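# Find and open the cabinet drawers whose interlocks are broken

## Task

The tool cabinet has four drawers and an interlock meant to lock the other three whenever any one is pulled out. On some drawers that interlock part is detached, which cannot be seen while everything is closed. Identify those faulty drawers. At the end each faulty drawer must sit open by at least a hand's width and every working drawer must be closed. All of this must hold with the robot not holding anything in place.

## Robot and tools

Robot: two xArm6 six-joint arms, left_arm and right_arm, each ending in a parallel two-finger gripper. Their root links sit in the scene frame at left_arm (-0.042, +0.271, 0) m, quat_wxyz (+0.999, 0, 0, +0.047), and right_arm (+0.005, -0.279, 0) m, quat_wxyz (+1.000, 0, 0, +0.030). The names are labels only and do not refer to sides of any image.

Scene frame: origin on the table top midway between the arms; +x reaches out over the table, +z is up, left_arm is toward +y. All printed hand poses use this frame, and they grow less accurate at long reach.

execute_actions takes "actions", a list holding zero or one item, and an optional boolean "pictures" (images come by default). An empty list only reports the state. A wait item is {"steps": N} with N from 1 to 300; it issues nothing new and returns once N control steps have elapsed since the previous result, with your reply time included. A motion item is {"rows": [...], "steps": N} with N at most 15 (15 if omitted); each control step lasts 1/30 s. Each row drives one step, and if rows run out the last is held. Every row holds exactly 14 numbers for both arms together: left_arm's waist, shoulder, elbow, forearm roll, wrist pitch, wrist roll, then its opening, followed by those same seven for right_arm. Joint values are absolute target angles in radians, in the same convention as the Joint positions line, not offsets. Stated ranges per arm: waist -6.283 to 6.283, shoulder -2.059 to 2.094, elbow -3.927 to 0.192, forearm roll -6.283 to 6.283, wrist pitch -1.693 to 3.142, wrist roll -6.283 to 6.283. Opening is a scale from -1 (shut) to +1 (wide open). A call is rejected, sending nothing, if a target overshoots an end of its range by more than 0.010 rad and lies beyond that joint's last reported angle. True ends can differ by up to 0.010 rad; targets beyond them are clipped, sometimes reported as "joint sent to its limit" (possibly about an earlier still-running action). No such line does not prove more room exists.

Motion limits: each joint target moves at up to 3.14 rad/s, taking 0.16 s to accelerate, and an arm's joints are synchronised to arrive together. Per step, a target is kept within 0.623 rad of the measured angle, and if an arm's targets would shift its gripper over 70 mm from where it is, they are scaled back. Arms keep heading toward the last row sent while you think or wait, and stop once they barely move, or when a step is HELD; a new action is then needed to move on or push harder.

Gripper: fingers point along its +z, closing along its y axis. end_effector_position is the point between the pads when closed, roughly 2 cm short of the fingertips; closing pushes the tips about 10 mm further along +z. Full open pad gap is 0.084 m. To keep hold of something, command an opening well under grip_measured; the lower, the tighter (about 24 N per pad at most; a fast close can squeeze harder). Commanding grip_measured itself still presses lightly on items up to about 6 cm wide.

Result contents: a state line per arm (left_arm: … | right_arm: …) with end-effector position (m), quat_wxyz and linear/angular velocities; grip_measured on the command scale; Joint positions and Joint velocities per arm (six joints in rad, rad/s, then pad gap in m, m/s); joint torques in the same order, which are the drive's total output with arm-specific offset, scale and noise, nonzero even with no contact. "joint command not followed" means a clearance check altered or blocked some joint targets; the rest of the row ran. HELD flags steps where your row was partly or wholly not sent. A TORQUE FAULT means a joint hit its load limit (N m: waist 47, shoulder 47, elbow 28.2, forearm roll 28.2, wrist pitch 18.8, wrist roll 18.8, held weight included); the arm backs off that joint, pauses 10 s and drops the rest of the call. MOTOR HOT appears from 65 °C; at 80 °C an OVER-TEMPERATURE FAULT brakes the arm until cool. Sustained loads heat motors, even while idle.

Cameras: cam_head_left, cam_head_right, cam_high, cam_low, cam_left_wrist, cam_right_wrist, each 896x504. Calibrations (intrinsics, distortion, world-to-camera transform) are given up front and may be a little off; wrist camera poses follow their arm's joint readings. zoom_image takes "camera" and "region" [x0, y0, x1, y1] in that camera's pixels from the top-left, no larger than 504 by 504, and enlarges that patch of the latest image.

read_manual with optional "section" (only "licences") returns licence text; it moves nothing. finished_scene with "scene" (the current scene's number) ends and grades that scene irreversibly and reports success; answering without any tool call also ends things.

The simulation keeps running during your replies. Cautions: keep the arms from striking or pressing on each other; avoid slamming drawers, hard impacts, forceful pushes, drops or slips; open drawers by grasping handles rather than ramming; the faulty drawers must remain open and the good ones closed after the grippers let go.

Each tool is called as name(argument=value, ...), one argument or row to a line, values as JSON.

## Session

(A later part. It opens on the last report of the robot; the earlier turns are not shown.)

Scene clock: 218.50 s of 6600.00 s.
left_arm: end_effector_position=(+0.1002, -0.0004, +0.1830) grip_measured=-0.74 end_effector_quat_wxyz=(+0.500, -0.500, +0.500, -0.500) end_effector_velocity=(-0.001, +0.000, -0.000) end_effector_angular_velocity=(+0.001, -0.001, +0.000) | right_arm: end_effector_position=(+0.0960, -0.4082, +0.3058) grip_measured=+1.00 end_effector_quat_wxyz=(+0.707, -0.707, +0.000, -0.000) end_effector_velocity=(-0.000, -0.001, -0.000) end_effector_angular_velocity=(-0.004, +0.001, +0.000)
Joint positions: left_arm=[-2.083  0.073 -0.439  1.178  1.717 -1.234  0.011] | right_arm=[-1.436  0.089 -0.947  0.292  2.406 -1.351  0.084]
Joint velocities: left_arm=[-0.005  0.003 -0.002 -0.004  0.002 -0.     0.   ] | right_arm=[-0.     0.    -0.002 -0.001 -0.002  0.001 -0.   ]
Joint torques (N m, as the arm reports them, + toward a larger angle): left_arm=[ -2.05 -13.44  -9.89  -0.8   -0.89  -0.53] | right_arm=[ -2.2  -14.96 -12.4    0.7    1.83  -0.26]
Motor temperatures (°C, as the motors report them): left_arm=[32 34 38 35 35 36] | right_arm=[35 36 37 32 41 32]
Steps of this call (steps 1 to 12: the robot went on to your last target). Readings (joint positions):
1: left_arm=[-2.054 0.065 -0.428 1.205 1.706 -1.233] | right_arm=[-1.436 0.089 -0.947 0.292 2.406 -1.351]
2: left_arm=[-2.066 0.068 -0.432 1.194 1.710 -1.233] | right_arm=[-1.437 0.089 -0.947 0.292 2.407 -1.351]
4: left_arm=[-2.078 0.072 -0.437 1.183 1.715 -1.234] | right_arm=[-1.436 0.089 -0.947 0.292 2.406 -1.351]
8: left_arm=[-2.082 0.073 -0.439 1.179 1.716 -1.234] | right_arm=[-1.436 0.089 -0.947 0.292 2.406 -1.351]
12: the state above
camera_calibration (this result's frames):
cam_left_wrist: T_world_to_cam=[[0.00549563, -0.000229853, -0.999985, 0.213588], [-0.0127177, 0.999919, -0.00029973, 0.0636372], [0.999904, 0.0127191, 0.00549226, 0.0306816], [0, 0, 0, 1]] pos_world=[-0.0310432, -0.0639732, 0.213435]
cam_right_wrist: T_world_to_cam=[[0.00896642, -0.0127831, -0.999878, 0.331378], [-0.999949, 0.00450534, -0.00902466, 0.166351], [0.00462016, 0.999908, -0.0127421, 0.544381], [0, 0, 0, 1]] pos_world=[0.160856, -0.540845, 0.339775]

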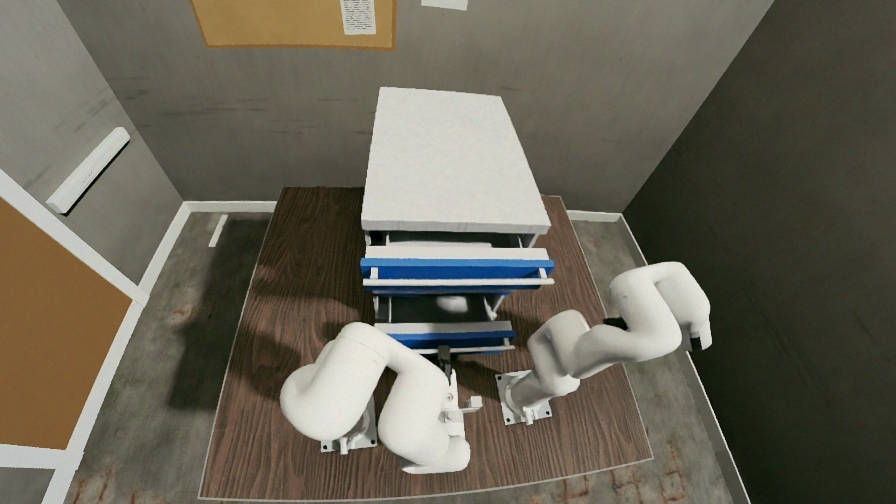

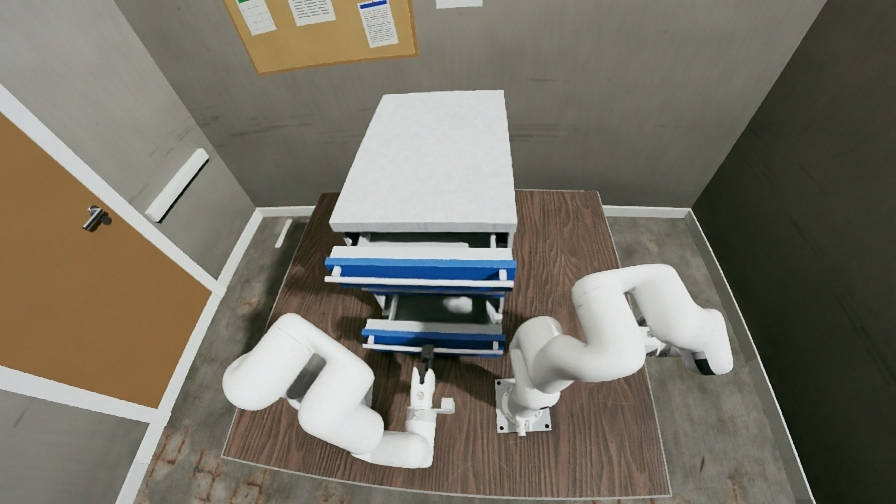

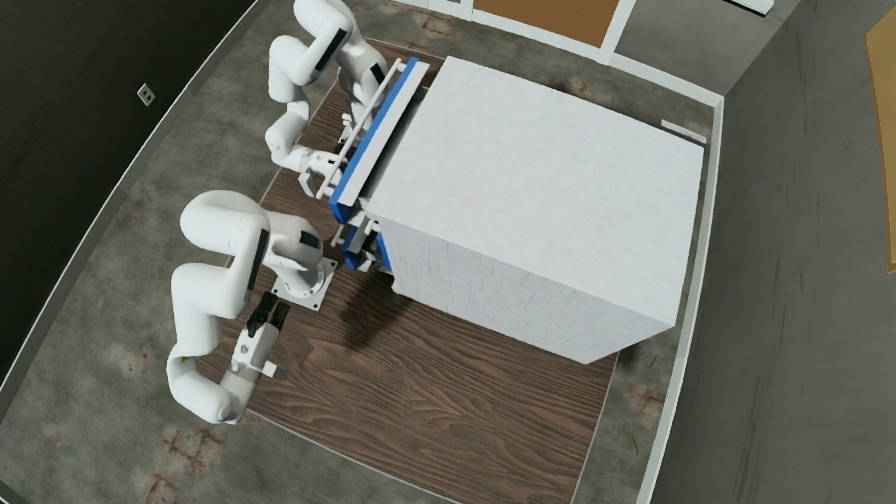

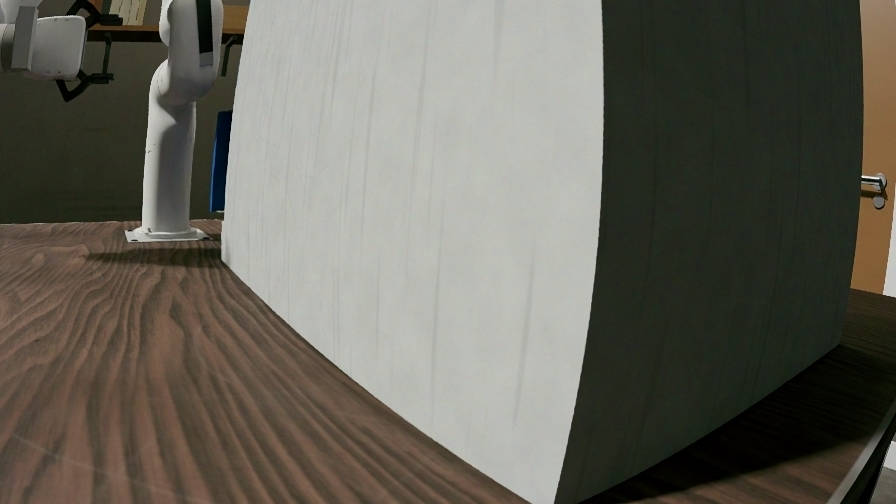

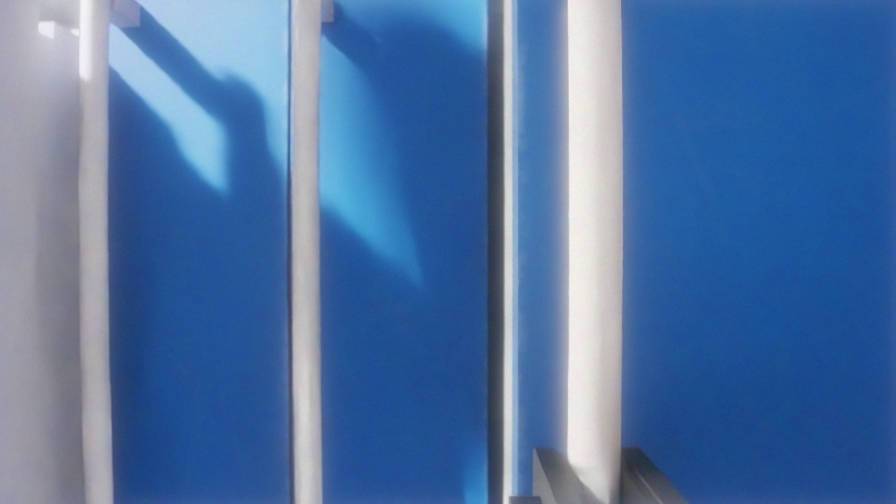

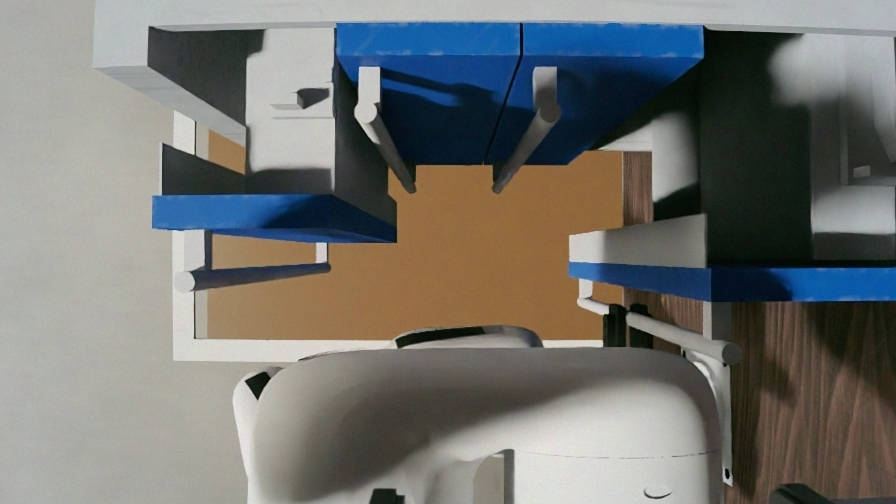

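execute_actions(
  actions=[
    {"rows": [[-2.0836,0.0733,-0.4394,1.1769,1.7168,-1.234,-0.3,-1.4365,0.0894,-0.9466,0.2921,2.4065,-1.3513,1.0],[-2.0836,0.0733,-0.4394,1.1769,1.7168,-1.234,-0.3,-1.4365,0.0894,-0.9466,0.2921,2.4065,-1.3513,1.0],[-2.0836,0.0733,-0.4394,1.1769,1.7168,-1.234,-0.3,-1.4365,0.0894,-0.9466,0.2921,2.4065,-1.3513,1.0],[-2.0836,0.0733,-0.4394,1.1769,1.7168,-1.234,-0.3,-1.4365,0.0894,-0.9466,0.2921,2.4065,-1.3513,1.0],[-2.0836,0.0733,-0.4394,1.1769,1.7168,-1.234,-0.3,-1.4365,0.0894,-0.9466,0.2921,2.4065,-1.3513,1.0],[-2.0836,0.0733,-0.4394,1.1769,1.7168,-1.234,-0.3,-1.4365,0.0894,-0.9466,0.2921,2.4065,-1.3513,1.0],[-2.2107,0.1205,-0.5061,1.0582,1.7673,-1.237,-0.3,-1.4365,0.0894,-0.9466,0.2921,2.4065,-1.3513,1.0]], "steps": 15},
  ],
  pictures=false,
)

execute_actions(
  actions=[
    {"rows": [[-2.2464,-0.2152,-0.4882,1.1060,1.9340,-0.955,-0.3,-1.4365,0.0894,-0.9466,0.2921,2.4065,-1.3513,1.0]], "steps": 15},
  ],
  pictures=false,
)

execute_actions(
  actions=[
    {"rows": [[-2.1175,-0.2900,-0.4125,1.2154,1.8573,-0.9205,-0.3,-1.4365,0.0894,-0.9466,0.2921,2.4065,-1.3513,1.0],[-2.1175,-0.2900,-0.4125,1.2154,1.8573,-0.9205,-0.3,-1.4365,0.0894,-0.9466,0.2921,2.4065,-1.3513,1.0],[-2.1175,-0.2900,-0.4125,1.2154,1.8573,-0.9205,-0.3,-1.4365,0.0894,-0.9466,0.2921,2.4065,-1.3513,1.0],[-2.1175,-0.2900,-0.4125,1.2154,1.8573,-0.9205,-0.3,-1.4365,0.0894,-0.9466,0.2921,2.4065,-1.3513,1.0],[-1.9667,-0.3501,-0.3553,1.3380,1.7648,-0.888,-0.3,-1.4365,0.0894,-0.9466,0.2921,2.4065,-1.3513,1.0],[-1.9667,-0.3501,-0.3553,1.3380,1.7648,-0.888,-0.3,-1.4365,0.0894,-0.9466,0.2921,2.4065,-1.3513,1.0],[-1.9667,-0.3501,-0.3553,1.3380,1.7648,-0.888,-0.3,-1.4365,0.0894,-0.9466,0.2921,2.4065,-1.3513,1.0],[-1.9667,-0.3501,-0.3553,1.3380,1.7648,-0.888,-0.3,-1.4365,0.0894,-0.9466,0.2921,2.4065,-1.3513,1.0],[-1.8408,-0.3805,-0.3274,1.4365,1.6849,-0.871,-0.3,-1.4365,0.0894,-0.9466,0.2921,2.4065,-1.3513,1.0],[-1.8408,-0.3805,-0.3274,1.4365,1.6849,-0.871,-0.3,-1.4365,0.0894,-0.9466,0.2921,2.4065,-1.3513,1.0],[-1.8408,-0.3805,-0.3274,1.4365,1.6849,-0.871,-0.3,-1.4365,0.0894,-0.9466,0.2921,2.4065,-1.3513,1.0],[-1.7076,-0.3948,-0.3146,1.5383,1.5987,-0.862,-0.3,-1.4365,0.0894,-0.9466,0.2921,2.4065,-1.3513,1.0]], "steps": 15},
  ],
  pictures=false,
)

execute_actions(
  actions=[
    {"steps": 12},
  ],
)

Scene clock: 228.60 s of 6600.00 s.
left_arm: end_effector_position=(+0.0608, -0.0008, +0.1827) grip_measured=-0.32 end_effector_quat_wxyz=(+0.499, -0.500, +0.501, -0.500) end_effector_velocity=(-0.011, +0.011, +0.002) end_effector_angular_velocity=(+0.016, -0.021, +0.028) | right_arm: end_effector_position=(+0.0960, -0.4082, +0.3058) grip_measured=+1.00 end_effector_quat_wxyz=(+0.707, -0.707, +0.000, -0.000) end_effector_velocity=(+0.000, +0.000, -0.000) end_effector_angular_velocity=(-0.000, -0.001, -0.001)
Joint positions: left_arm=[-2.208  0.119 -0.504  1.062  1.764 -1.237  0.03 ] | right_arm=[-1.436  0.089 -0.947  0.292  2.406 -1.351  0.084]
Joint velocities: left_arm=[-0.042  0.024 -0.017 -0.062  0.04  -0.002  0.   ] | right_arm=[ 0.    -0.     0.001  0.001 -0.002 -0.    -0.   ]
Joint torques (N m, as the arm reports them, + toward a larger angle): left_arm=[  0.9  -17.54 -11.69   0.9    2.47  -0.33] | right_arm=[ -1.89 -14.99 -12.18   0.93   1.64  -0.13]
Motor temperatures (°C, as the motors report them): left_arm=[32 34 38 35 35 36] | right_arm=[35 36 37 32 41 32]
Steps of this call (steps 1 to 30: the robot went on to your last target; steps 31 to 90: nothing new was sent; then 6.60 s passed at rest; steps 91 to 105: all 15 steps of this action). Readings (joint positions):
91: left_arm=[-2.084 0.073 -0.439 1.177 1.717 -1.234] | right_arm=[-1.436 0.089 -0.947 0.292 2.407 -1.351]
92: left_arm=[-2.084 0.073 -0.439 1.176 1.715 -1.234] | right_arm=[-1.436 0.089 -0.947 0.292 2.406 -1.351]
94: left_arm=[-2.084 0.074 -0.438 1.175 1.713 -1.234] | right_arm=[-1.436 0.089 -0.947 0.292 2.406 -1.351]
98: left_arm=[-2.092 0.077 -0.443 1.167 1.719 -1.234] | right_arm=[-1.436 0.089 -0.947 0.292 2.407 -1.351]
105: the state above

Scene clock: 229.10 s of 6600.00 s.
left_arm: end_effector_position=(+0.0601, -0.0006, +0.2823) grip_measured=-0.32 end_effector_quat_wxyz=(+0.500, -0.500, +0.500, -0.500) end_effector_velocity=(+0.001, +0.002, +0.004) end_effector_angular_velocity=(+0.020, -0.008, +0.002) | right_arm: end_effector_position=(+0.0960, -0.4082, +0.3058) grip_measured=+1.00 end_effector_quat_wxyz=(+0.707, -0.707, +0.000, -0.000) end_effector_velocity=(+0.000, -0.000, +0.000) end_effector_angular_velocity=(+0.000, -0.000, -0.001)
Joint positions: left_arm=[-2.246 -0.212 -0.487  1.106  1.933 -0.957  0.03 ] | right_arm=[-1.436  0.089 -0.947  0.292  2.406 -1.351  0.084]
Joint velocities: left_arm=[-0.003 -0.011  0.005  0.002  0.012  0.026  0.   ] | right_arm=[ 0.    -0.    -0.     0.001  0.001  0.001 -0.   ]
Joint torques (N m, as the arm reports them, + toward a larger angle): left_arm=[ -1.   -12.99 -17.     1.2    2.06  -0.26] | right_arm=[ -2.23 -14.86 -12.2    0.86   1.66  -0.23]
Motor temperatures (°C, as the motors report them): left_arm=[32 34 38 35 35 36] | right_arm=[35 36 37 32 41 32]
Steps of this call (steps 1 to 15: all 15 steps of this action). Readings (joint positions):
1: left_arm=[-2.209 0.119 -0.504 1.061 1.766 -1.236] | right_arm=[-1.436 0.089 -0.947 0.292 2.406 -1.351]
2: left_arm=[-2.211 0.112 -0.503 1.062 1.771 -1.228] | right_arm=[-1.437 0.089 -0.947 0.292 2.406 -1.351]
4: left_arm=[-2.218 0.047 -0.496 1.072 1.806 -1.169] | right_arm=[-1.436 0.089 -0.947 0.292 2.406 -1.351]
8: left_arm=[-2.238 -0.142 -0.495 1.097 1.896 -1.020] | right_arm=[-1.436 0.089 -0.947 0.292 2.406 -1.351]
15: the state above

Scene clock: 229.60 s of 6600.00 s.
left_arm: end_effector_position=(+0.1797, -0.0017, +0.2832) grip_measured=-0.32 end_effector_quat_wxyz=(+0.499, -0.501, +0.499, -0.500) end_effector_velocity=(+0.260, +0.014, +0.005) end_effector_angular_velocity=(+0.006, -0.018, +0.035) | right_arm: end_effector_position=(+0.0960, -0.4082, +0.3058) grip_measured=+1.00 end_effector_quat_wxyz=(+0.707, -0.707, +0.000, -0.000) end_effector_velocity=(+0.000, -0.000, +0.000) end_effector_angular_velocity=(+0.001, -0.001, -0.000)
Joint positions: left_arm=[-1.797 -0.381 -0.327  1.469  1.657 -0.87   0.03 ] | right_arm=[-1.437  0.089 -0.947  0.292  2.406 -1.351  0.084]
Joint velocities: left_arm=[ 1.125 -0.172  0.152  0.848 -0.69   0.099 -0.   ] | right_arm=[-0.     0.    -0.001  0.001  0.001  0.     0.   ]
Joint torques (N m, as the arm reports them, + toward a larger angle): left_arm=[ -7.94  -8.63 -18.61  -0.01   1.99  -0.54] | right_arm=[ -1.86 -14.89 -12.31   0.84   1.72  -0.38]
Motor temperatures (°C, as the motors report them): left_arm=[32 34 38 35 35 36] | right_arm=[35 36 37 32 41 32]
Steps of this call (steps 1 to 15: all 15 steps of this action). Readings (joint positions):
1: left_arm=[-2.246 -0.213 -0.487 1.106 1.932 -0.956] | right_arm=[-1.436 0.089 -0.947 0.292 2.406 -1.351]
2: left_arm=[-2.238 -0.218 -0.482 1.114 1.926 -0.953] | right_arm=[-1.436 0.089 -0.947 0.292 2.406 -1.351]
4: left_arm=[-2.186 -0.249 -0.452 1.159 1.895 -0.939] | right_arm=[-1.436 0.089 -0.947 0.292 2.406 -1.351]
8: left_arm=[-2.053 -0.313 -0.390 1.267 1.818 -0.908] | right_arm=[-1.436 0.089 -0.947 0.292 2.406 -1.351]
15: the state above

Scene clock: 230.00 s of 6600.00 s.
left_arm: end_effector_position=(+0.1996, -0.0008, +0.2830) grip_measured=-0.32 end_effector_quat_wxyz=(+0.500, -0.500, +0.500, -0.500) end_effector_velocity=(+0.002, +0.001, +0.000) end_effector_angular_velocity=(+0.001, -0.001, +0.002) | right_arm: end_effector_position=(+0.0960, -0.4082, +0.3058) grip_measured=+1.00 end_effector_quat_wxyz=(+0.707, -0.707, +0.000, -0.000) end_effector_velocity=(-0.000, +0.000, -0.000) end_effector_angular_velocity=(+0.000, -0.000, -0.000)
Joint positions: left_arm=[-1.709 -0.395 -0.315  1.538  1.599 -0.862  0.03 ] | right_arm=[-1.436  0.089 -0.947  0.292  2.406 -1.351  0.084]
Joint velocities: left_arm=[ 0.007 -0.     0.001  0.004 -0.003  0.001 -0.   ] | right_arm=[ 0.  0.  0. -0. -0. -0. -0.]
Joint torques (N m, as the arm reports them, + toward a larger angle): left_arm=[ -0.85 -10.51 -18.73   1.11   2.02  -0.3 ] | right_arm=[ -2.12 -14.82 -12.31   0.78   1.78  -0.28]
Motor temperatures (°C, as the motors report them): left_arm=[32 34 38 35 35 36] | right_arm=[35 36 37 32 41 32]
Steps of this call (steps 1 to 12: the robot went on to your last target). Readings (joint positions):
1: left_arm=[-1.764 -0.386 -0.322 1.494 1.637 -0.867] | right_arm=[-1.436 0.089 -0.947 0.292 2.406 -1.351]
2: left_arm=[-1.739 -0.390 -0.319 1.512 1.622 -0.865] | right_arm=[-1.436 0.089 -0.947 0.292 2.406 -1.351]
4: left_arm=[-1.717 -0.393 -0.316 1.529 1.607 -0.863] | right_arm=[-1.436 0.089 -0.947 0.292 2.406 -1.351]
8: left_arm=[-1.710 -0.394 -0.315 1.537 1.600 -0.862] | right_arm=[-1.436 0.089 -0.947 0.292 2.407 -1.351]
12: the state above
camera_calibration (this result's frames):
cam_left_wrist: T_world_to_cam=[[0.00533219, -0.00015296, -0.999986, 0.313088], [-0.011857, 0.99993, -0.000216176, 0.0650504], [0.999915, 0.011858, 0.00533, -0.0692011], [0, 0, 0, 1]] pos_world=[0.0682971, -0.0641774, 0.313467]
cam_right_wrist: T_world_to_cam=[[0.00896667, -0.0127832, -0.999878, 0.331378], [-0.999949, 0.00450547, -0.00902491, 0.166351], [0.00462029, 0.999908, -0.0127421, 0.544381], [0, 0, 0, 1]] pos_world=[0.160856, -0.540845, 0.339775]

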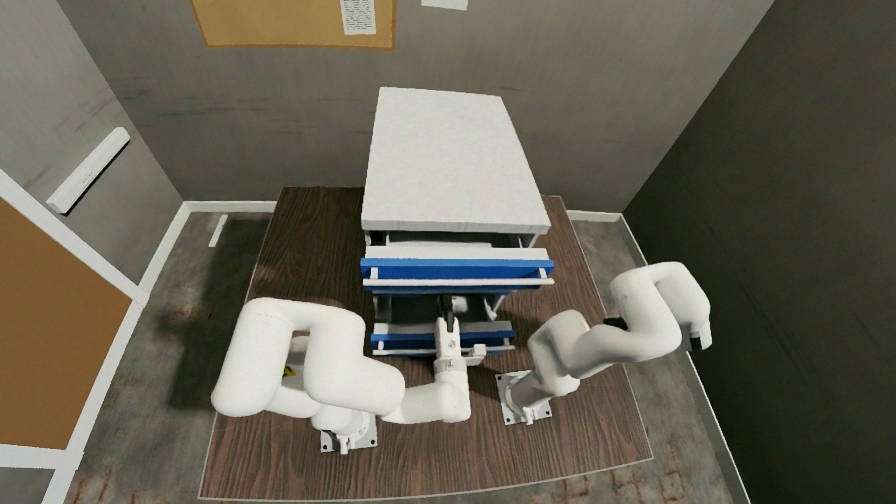

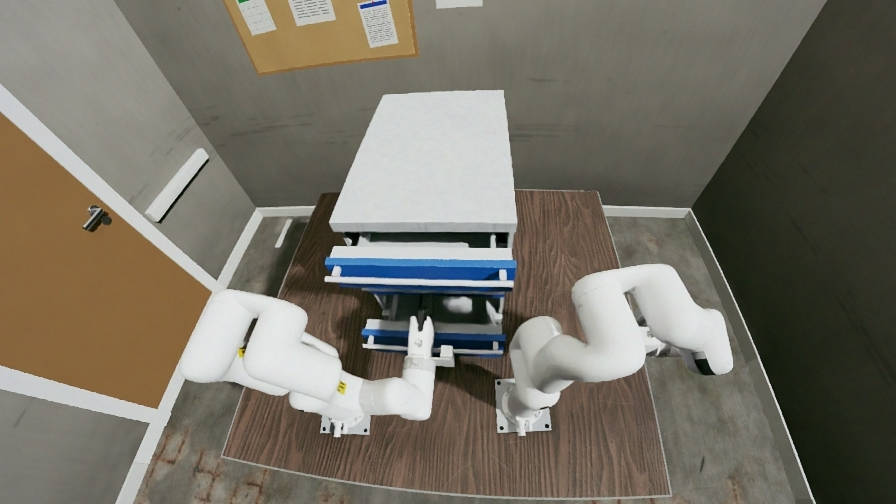

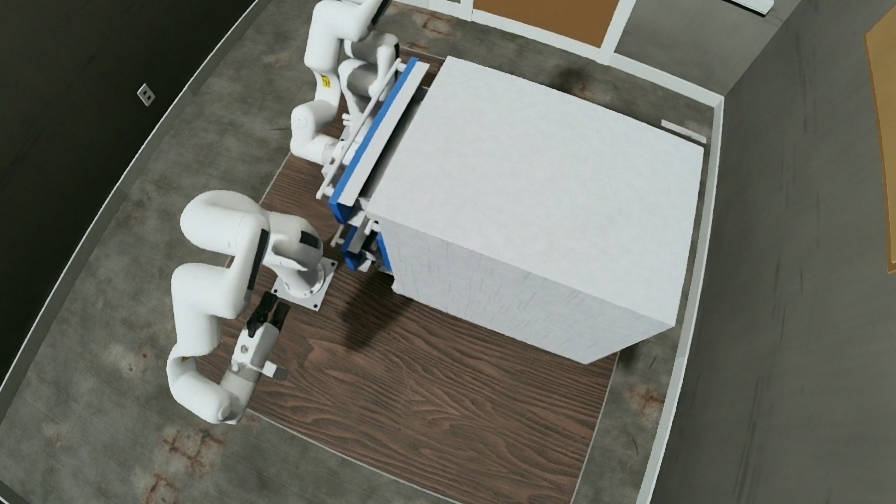

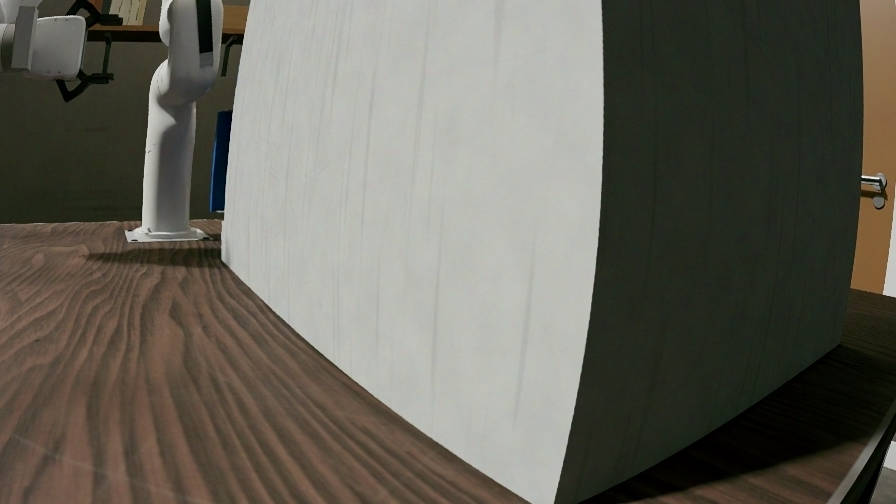

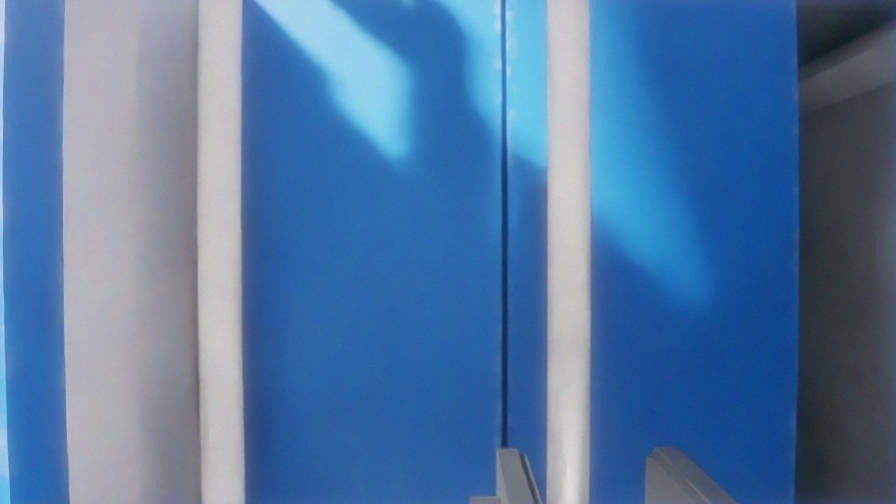

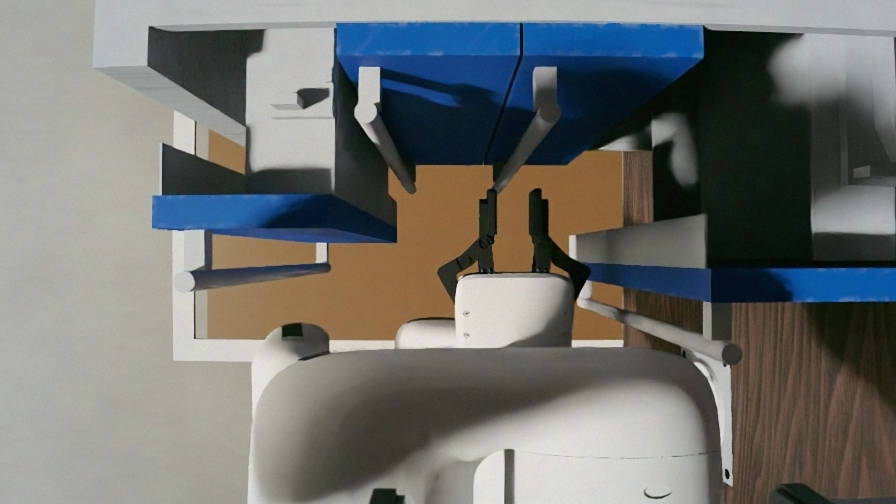

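execute_actions(
  actions=[],
)

Scene clock: 238.77 s of 6600.00 s.
left_arm: end_effector_position=(+0.1999, -0.0005, +0.2831) grip_measured=-0.32 end_effector_quat_wxyz=(+0.500, -0.500, +0.500, -0.500) end_effector_velocity=(-0.000, -0.000, -0.001) end_effector_angular_velocity=(+0.002, +0.001, -0.001) | right_arm: end_effector_position=(+0.0960, -0.4082, +0.3058) grip_measured=+1.00 end_effector_quat_wxyz=(+0.707, -0.707, +0.000, -0.000) end_effector_velocity=(+0.000, -0.000, -0.000) end_effector_angular_velocity=(-0.002, -0.001, +0.000)
Joint positions: left_arm=[-1.708 -0.395 -0.315  1.538  1.599 -0.862  0.03 ] | right_arm=[-1.437  0.089 -0.947  0.292  2.406 -1.351  0.084]
Joint velocities: left_arm=[-0.     0.002  0.    -0.    -0.001 -0.     0.   ] | right_arm=[ 0.001 -0.     0.     0.    -0.002 -0.     0.   ]
Joint torques (N m, as the arm reports them, + toward a larger angle): left_arm=[ -0.97 -10.57 -18.73   1.11   2.    -0.45] | right_arm=[ -2.18 -14.89 -12.13   0.92   1.61  -0.4 ]
Motor temperatures (°C, as the motors report them): left_arm=[32 34 39 35 35 36] | right_arm=[35 36 37 32 41 32]
Steps of this call (steps 1 to 30: the robot went on to your last target; steps 31 to 90: nothing new was sent; then 5.77 s passed at rest). Readings (joint positions):
1: left_arm=[-1.709 -0.395 -0.315 1.538 1.599 -0.862] | right_arm=[-1.436 0.089 -0.947 0.292 2.407 -1.351]
2: left_arm=[-1.709 -0.395 -0.315 1.538 1.599 -0.862] | right_arm=[-1.436 0.089 -0.947 0.292 2.406 -1.351]
4: left_arm=[-1.708 -0.395 -0.315 1.538 1.599 -0.862] | right_arm=[-1.436 0.089 -0.947 0.292 2.406 -1.351]
8: left_arm=[-1.708 -0.395 -0.315 1.538 1.599 -0.862] | right_arm=[-1.436 0.089 -0.947 0.292 2.407 -1.351]
90: the state above
All arms were judged still, so your last target was given up. Only a new action makes them travel on or press farther. Fingers that are still opening or closing keep moving.
camera_calibration (this result's frames):
cam_left_wrist: T_world_to_cam=[[0.00557944, -0.000231919, -0.999984, 0.313121], [-0.0127169, 0.999919, -0.000302858, 0.0649975], [0.999904, 0.0127184, 0.00557604, -0.0696362], [0, 0, 0, 1]] pos_world=[0.068709, -0.064034, 0.313524]
cam_right_wrist: T_world_to_cam=[[0.00896667, -0.0127831, -0.999878, 0.331378], [-0.999949, 0.00450544, -0.00902491, 0.166351], [0.00462025, 0.999908, -0.012742, 0.544381], [0, 0, 0, 1]] pos_world=[0.160856, -0.540845, 0.339775]

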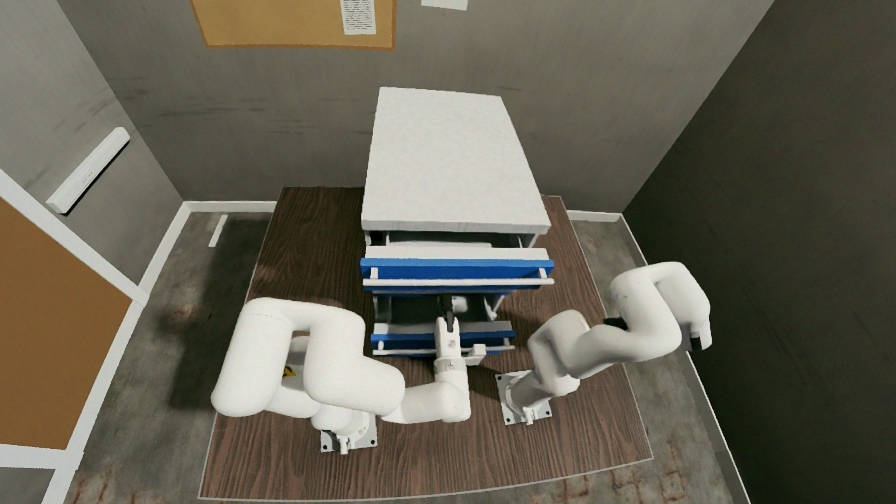

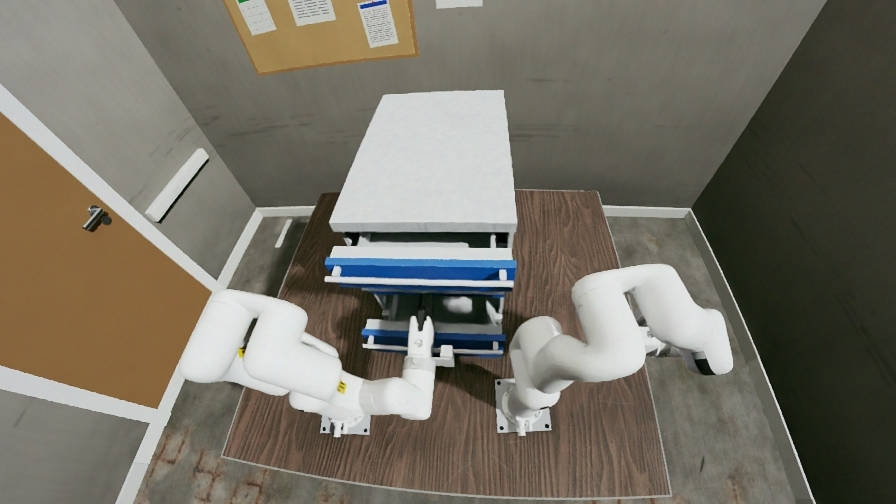

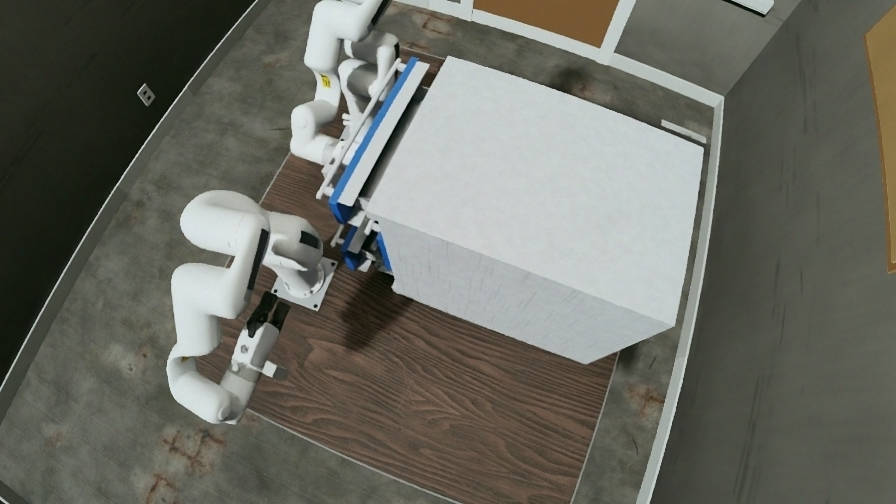

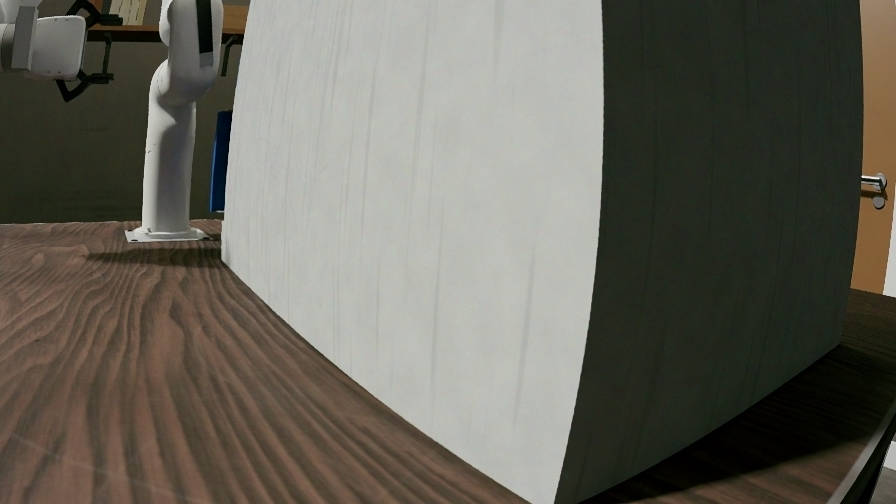

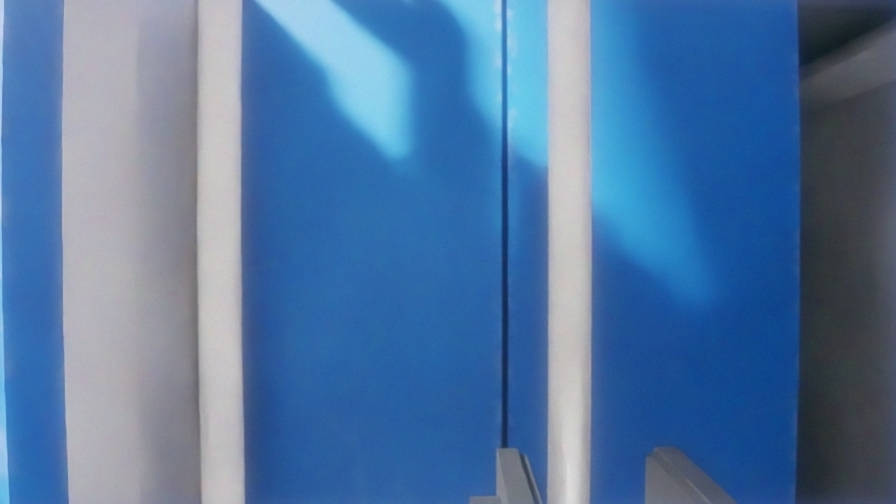

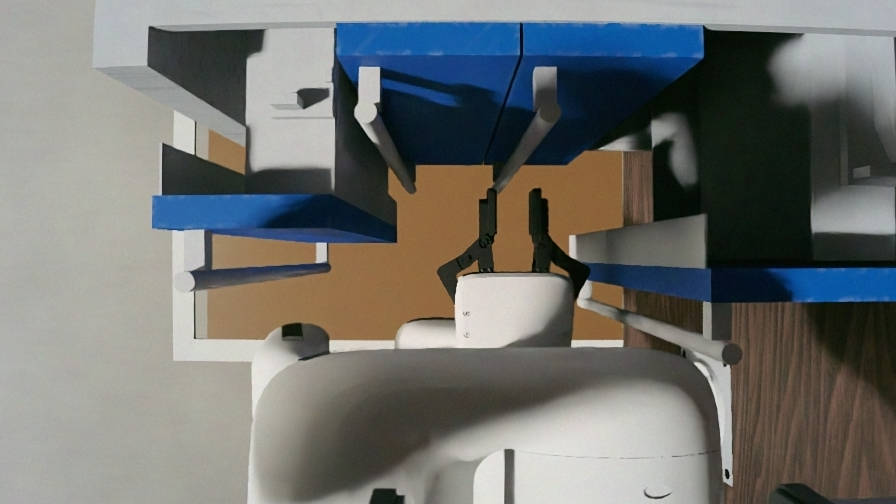

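execute_actions(
  actions=[
    {"rows": [[-1.6356,-0.3928,-0.3162,1.5930,1.5518,-0.8635,-0.3,-1.4365,0.0894,-0.9466,0.2921,2.4065,-1.3513,1.0],[-1.6356,-0.3928,-0.3162,1.5930,1.5518,-0.8635,-0.3,-1.4365,0.0894,-0.9466,0.2921,2.4065,-1.3513,1.0],[-1.6356,-0.3928,-0.3162,1.5930,1.5518,-0.8635,-0.3,-1.4365,0.0894,-0.9466,0.2921,2.4065,-1.3513,1.0],[-1.6356,-0.3928,-0.3162,1.5930,1.5518,-0.8635,-0.3,-1.4365,0.0894,-0.9466,0.2921,2.4065,-1.3513,1.0],[-1.5637,-0.3908,-0.3179,1.6477,1.5050,-0.865,-0.3,-1.4365,0.0894,-0.9466,0.2921,2.4065,-1.3513,1.0]], "steps": 15},
  ],
  pictures=false,
)

execute_actions(
  actions=[
    {"rows": [[-1.5637,-0.3908,-0.3179,1.6477,1.5050,-0.865,-1,-1.4365,0.0894,-0.9466,0.2921,2.4065,-1.3513,1.0]], "steps": 15},
  ],
  pictures=false,
)

Scene clock: 242.10 s of 6600.00 s.
left_arm: end_effector_position=(+0.2316, -0.0004, +0.2830) grip_measured=-0.32 end_effector_quat_wxyz=(+0.500, -0.500, +0.500, -0.500) end_effector_velocity=(+0.002, -0.002, +0.000) end_effector_angular_velocity=(-0.002, +0.001, -0.005) | right_arm: end_effector_position=(+0.0960, -0.4082, +0.3058) grip_measured=+1.00 end_effector_quat_wxyz=(+0.707, -0.707, +0.000, -0.000) end_effector_velocity=(-0.000, +0.000, +0.000) end_effector_angular_velocity=(+0.001, -0.000, +0.001)
Joint positions: left_arm=[-1.565 -0.391 -0.318  1.647  1.506 -0.865  0.03 ] | right_arm=[-1.436  0.089 -0.947  0.292  2.407 -1.351  0.084]
Joint velocities: left_arm=[ 0.01   0.001 -0.002  0.012 -0.011 -0.001  0.   ] | right_arm=[ 0.    -0.    -0.     0.     0.001 -0.     0.   ]
Joint torques (N m, as the arm reports them, + toward a larger angle): left_arm=[ -1.29 -10.54 -19.09   0.77   2.08  -0.38] | right_arm=[ -2.05 -15.07 -12.28   0.81   1.74  -0.35]
Motor temperatures (°C, as the motors report them): left_arm=[32 34 39 35 35 36] | right_arm=[35 36 37 32 41 32]
Steps of this call (steps 1 to 85: nothing new was sent; steps 86 to 100: all 15 steps of this action). Readings (joint positions):
86: left_arm=[-1.707 -0.395 -0.315 1.539 1.598 -0.862] | right_arm=[-1.437 0.089 -0.947 0.292 2.406 -1.351]
87: left_arm=[-1.700 -0.395 -0.315 1.545 1.592 -0.862] | right_arm=[-1.436 0.089 -0.947 0.292 2.407 -1.351]
89: left_arm=[-1.666 -0.394 -0.316 1.570 1.571 -0.863] | right_arm=[-1.437 0.089 -0.947 0.292 2.407 -1.351]
93: left_arm=[-1.598 -0.392 -0.317 1.621 1.528 -0.864] | right_arm=[-1.436 0.089 -0.947 0.292 2.407 -1.351]
100: the state above

Scene clock: 242.60 s of 6600.00 s.
left_arm: end_effector_position=(+0.2318, -0.0005, +0.2832) grip_measured=-0.74 end_effector_quat_wxyz=(+0.500, -0.500, +0.500, -0.500) end_effector_velocity=(+0.000, +0.000, -0.000) end_effector_angular_velocity=(+0.000, +0.000, +0.000) | right_arm: end_effector_position=(+0.0960, -0.4082, +0.3058) grip_measured=+1.00 end_effector_quat_wxyz=(+0.707, -0.707, +0.000, -0.000) end_effector_velocity=(-0.000, +0.000, +0.001) end_effector_angular_velocity=(+0.004, +0.000, +0.001)
Joint positions: left_arm=[-1.564 -0.391 -0.318  1.648  1.505 -0.865  0.011] | right_arm=[-1.436  0.089 -0.947  0.292  2.407 -1.351  0.084]
Joint velocities: left_arm=[ 0.001  0.     0.     0.001 -0.001 -0.    -0.   ] | right_arm=[ 0.     0.     0.001 -0.     0.003  0.    -0.   ]
Joint torques (N m, as the arm reports them, + toward a larger angle): left_arm=[  0.83  -9.53 -18.59   1.08   1.49  -0.36] | right_arm=[ -1.87 -14.65 -12.37   0.91   1.82  -0.41]
Motor temperatures (°C, as the motors report them): left_arm=[32 34 39 35 35 36] | right_arm=[35 36 37 32 41 32]
Steps of this call (steps 1 to 15: all 15 steps of this action). Readings (joint positions):
1: left_arm=[-1.565 -0.391 -0.318 1.647 1.505 -0.865] | right_arm=[-1.437 0.089 -0.947 0.292 2.406 -1.351]
2: left_arm=[-1.565 -0.391 -0.318 1.647 1.505 -0.865] | right_arm=[-1.436 0.089 -0.947 0.292 2.406 -1.351]
4: left_arm=[-1.564 -0.391 -0.318 1.647 1.506 -0.865] | right_arm=[-1.436 0.089 -0.947 0.292 2.407 -1.351]
8: left_arm=[-1.564 -0.391 -0.318 1.648 1.505 -0.865] | right_arm=[-1.436 0.089 -0.947 0.292 2.407 -1.351]
15: the state above

execute_actions(
  actions=[
    {"rows": [[-1.5709,-0.3910,-0.3177,1.6422,1.5097,-0.8649,-1,-1.4365,0.0894,-0.9466,0.2921,2.4065,-1.3513,1.0],[-1.5781,-0.3912,-0.3176,1.6368,1.5144,-0.8647,-1,-1.4365,0.0894,-0.9466,0.2921,2.4065,-1.3513,1.0],[-1.5853,-0.3914,-0.3174,1.6313,1.5191,-0.8646,-1,-1.4365,0.0894,-0.9466,0.2921,2.4065,-1.3513,1.0],[-1.5925,-0.3916,-0.3172,1.6258,1.5237,-0.8644,-1,-1.4365,0.0894,-0.9466,0.2921,2.4065,-1.3513,1.0],[-1.5997,-0.3918,-0.3171,1.6204,1.5284,-0.8643,-1,-1.4365,0.0894,-0.9466,0.2921,2.4065,-1.3513,1.0],[-1.6069,-0.3920,-0.3169,1.6149,1.5331,-0.8641,-1,-1.4365,0.0894,-0.9466,0.2921,2.4065,-1.3513,1.0],[-1.6141,-0.3922,-0.3167,1.6094,1.5378,-0.8640,-1,-1.4365,0.0894,-0.9466,0.2921,2.4065,-1.3513,1.0],[-1.6213,-0.3924,-0.3166,1.6039,1.5425,-0.8638,-1,-1.4365,0.0894,-0.9466,0.2921,2.4065,-1.3513,1.0],[-1.6285,-0.3926,-0.3164,1.5985,1.5472,-0.8637,-1,-1.4365,0.0894,-0.9466,0.2921,2.4065,-1.3513,1.0],[-1.6356,-0.3928,-0.3162,1.5930,1.5518,-0.8635,-1,-1.4365,0.0894,-0.9466,0.2921,2.4065,-1.3513,1.0]], "steps": 15},
  ],
)

Scene clock: 247.10 s of 6600.00 s.
left_arm: end_effector_position=(+0.2174, +0.0003, +0.2830) grip_measured=-0.74 end_effector_quat_wxyz=(+0.501, -0.501, +0.499, -0.499) end_effector_velocity=(-0.011, -0.000, -0.001) end_effector_angular_velocity=(+0.002, +0.002, -0.006) | right_arm: end_effector_position=(+0.0960, -0.4082, +0.3058) grip_measured=+1.00 end_effector_quat_wxyz=(+0.707, -0.707, +0.000, -0.000) end_effector_velocity=(-0.000, -0.000, +0.000) end_effector_angular_velocity=(+0.000, +0.001, +0.000)
Joint positions: left_arm=[-1.63  -0.393 -0.315  1.594  1.552 -0.864  0.011] | right_arm=[-1.436  0.089 -0.947  0.292  2.406 -1.351  0.084]
Joint velocities: left_arm=[-0.045 -0.003  0.005 -0.031  0.024  0.001 -0.   ] | right_arm=[ 0.     0.    -0.     0.     0.001  0.001 -0.   ]
Joint torques (N m, as the arm reports them, + toward a larger angle): left_arm=[-13.01 -10.42 -18.32   1.15  -0.46  -0.44] | right_arm=[ -2.28 -15.12 -12.3    0.73   1.68  -0.29]
Motor temperatures (°C, as the motors report them): left_arm=[32 34 39 35 35 36] | right_arm=[35 36 37 32 41 32]
Steps of this call (steps 1 to 15: the robot went on to your last target; steps 16 to 90: nothing new was sent; then 1.00 s passed at rest; steps 91 to 105: all 15 steps of this action). Readings (joint positions):
91: left_arm=[-1.564 -0.391 -0.318 1.648 1.505 -0.865] | right_arm=[-1.436 0.089 -0.947 0.292 2.406 -1.351]
92: left_arm=[-1.565 -0.391 -0.318 1.646 1.506 -0.865] | right_arm=[-1.436 0.089 -0.947 0.292 2.407 -1.351]
94: left_arm=[-1.571 -0.390 -0.318 1.641 1.511 -0.865] | right_arm=[-1.437 0.089 -0.947 0.292 2.406 -1.351]
98: left_arm=[-1.595 -0.391 -0.317 1.622 1.527 -0.864] | right_arm=[-1.436 0.089 -0.947 0.292 2.406 -1.351]
105: the state above
camera_calibration (this result's frames):
cam_left_wrist: T_world_to_cam=[[0.00647155, -0.000441978, -0.999979, 0.312678], [-0.0170694, 0.999854, -0.000552391, 0.0654344], [0.999833, 0.0170727, 0.00646306, -0.0873199], [0, 0, 0, 1]] pos_world=[0.0863988, -0.0637958, 0.313272]
cam_right_wrist: T_world_to_cam=[[0.00896682, -0.0127831, -0.999878, 0.331378], [-0.999949, 0.00450551, -0.00902506, 0.166351], [0.00462032, 0.999908, -0.012742, 0.544381], [0, 0, 0, 1]] pos_world=[0.160856, -0.540845, 0.339775]

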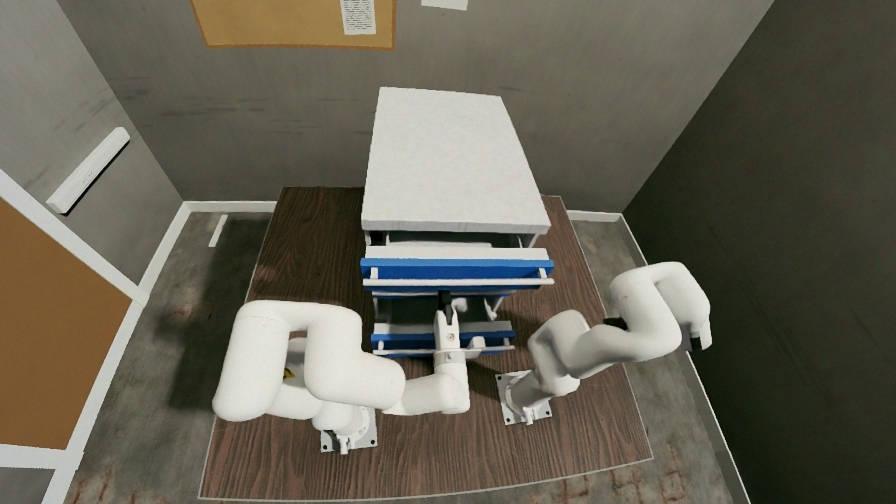

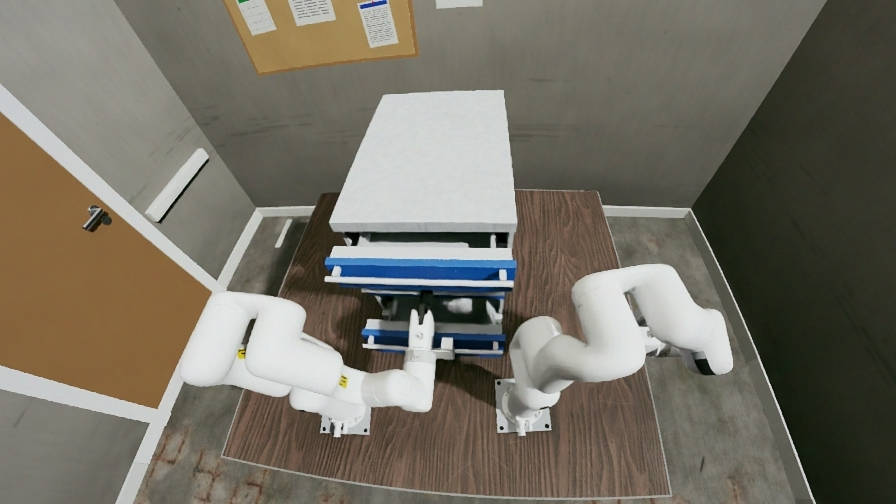

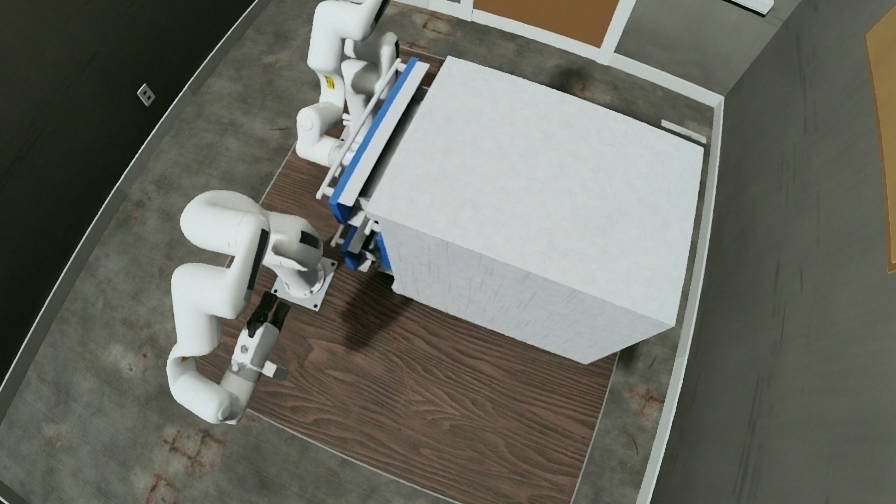

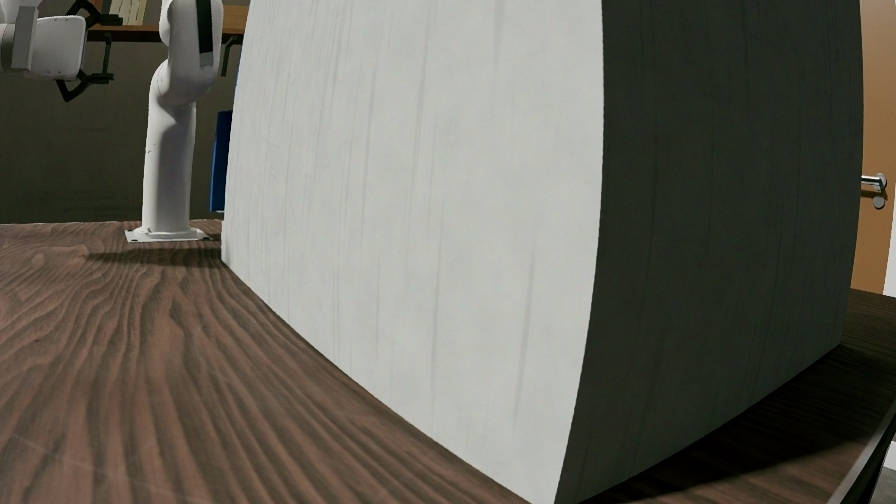

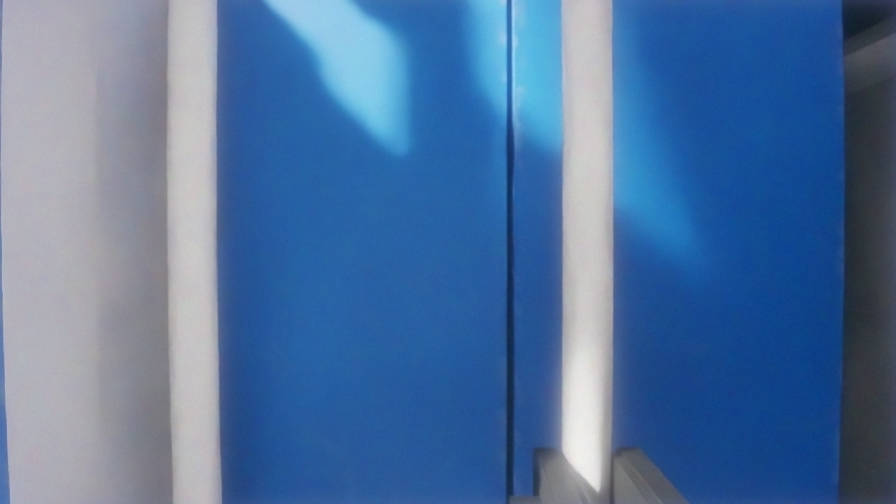

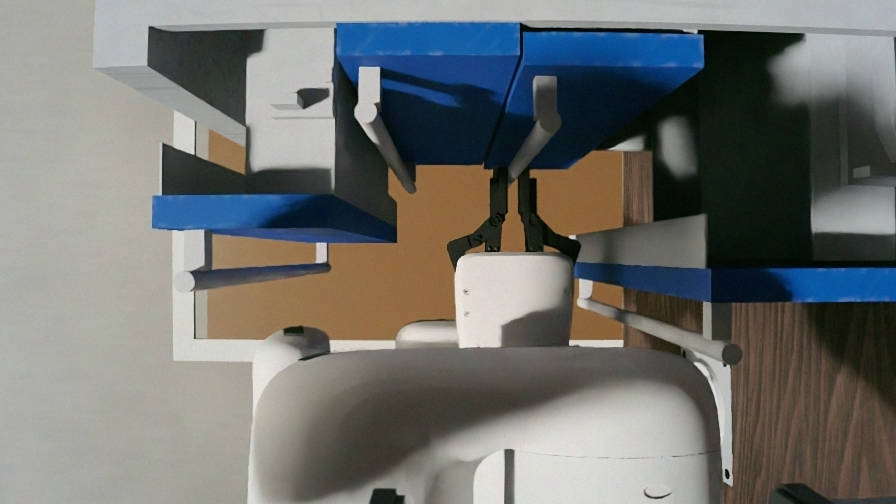

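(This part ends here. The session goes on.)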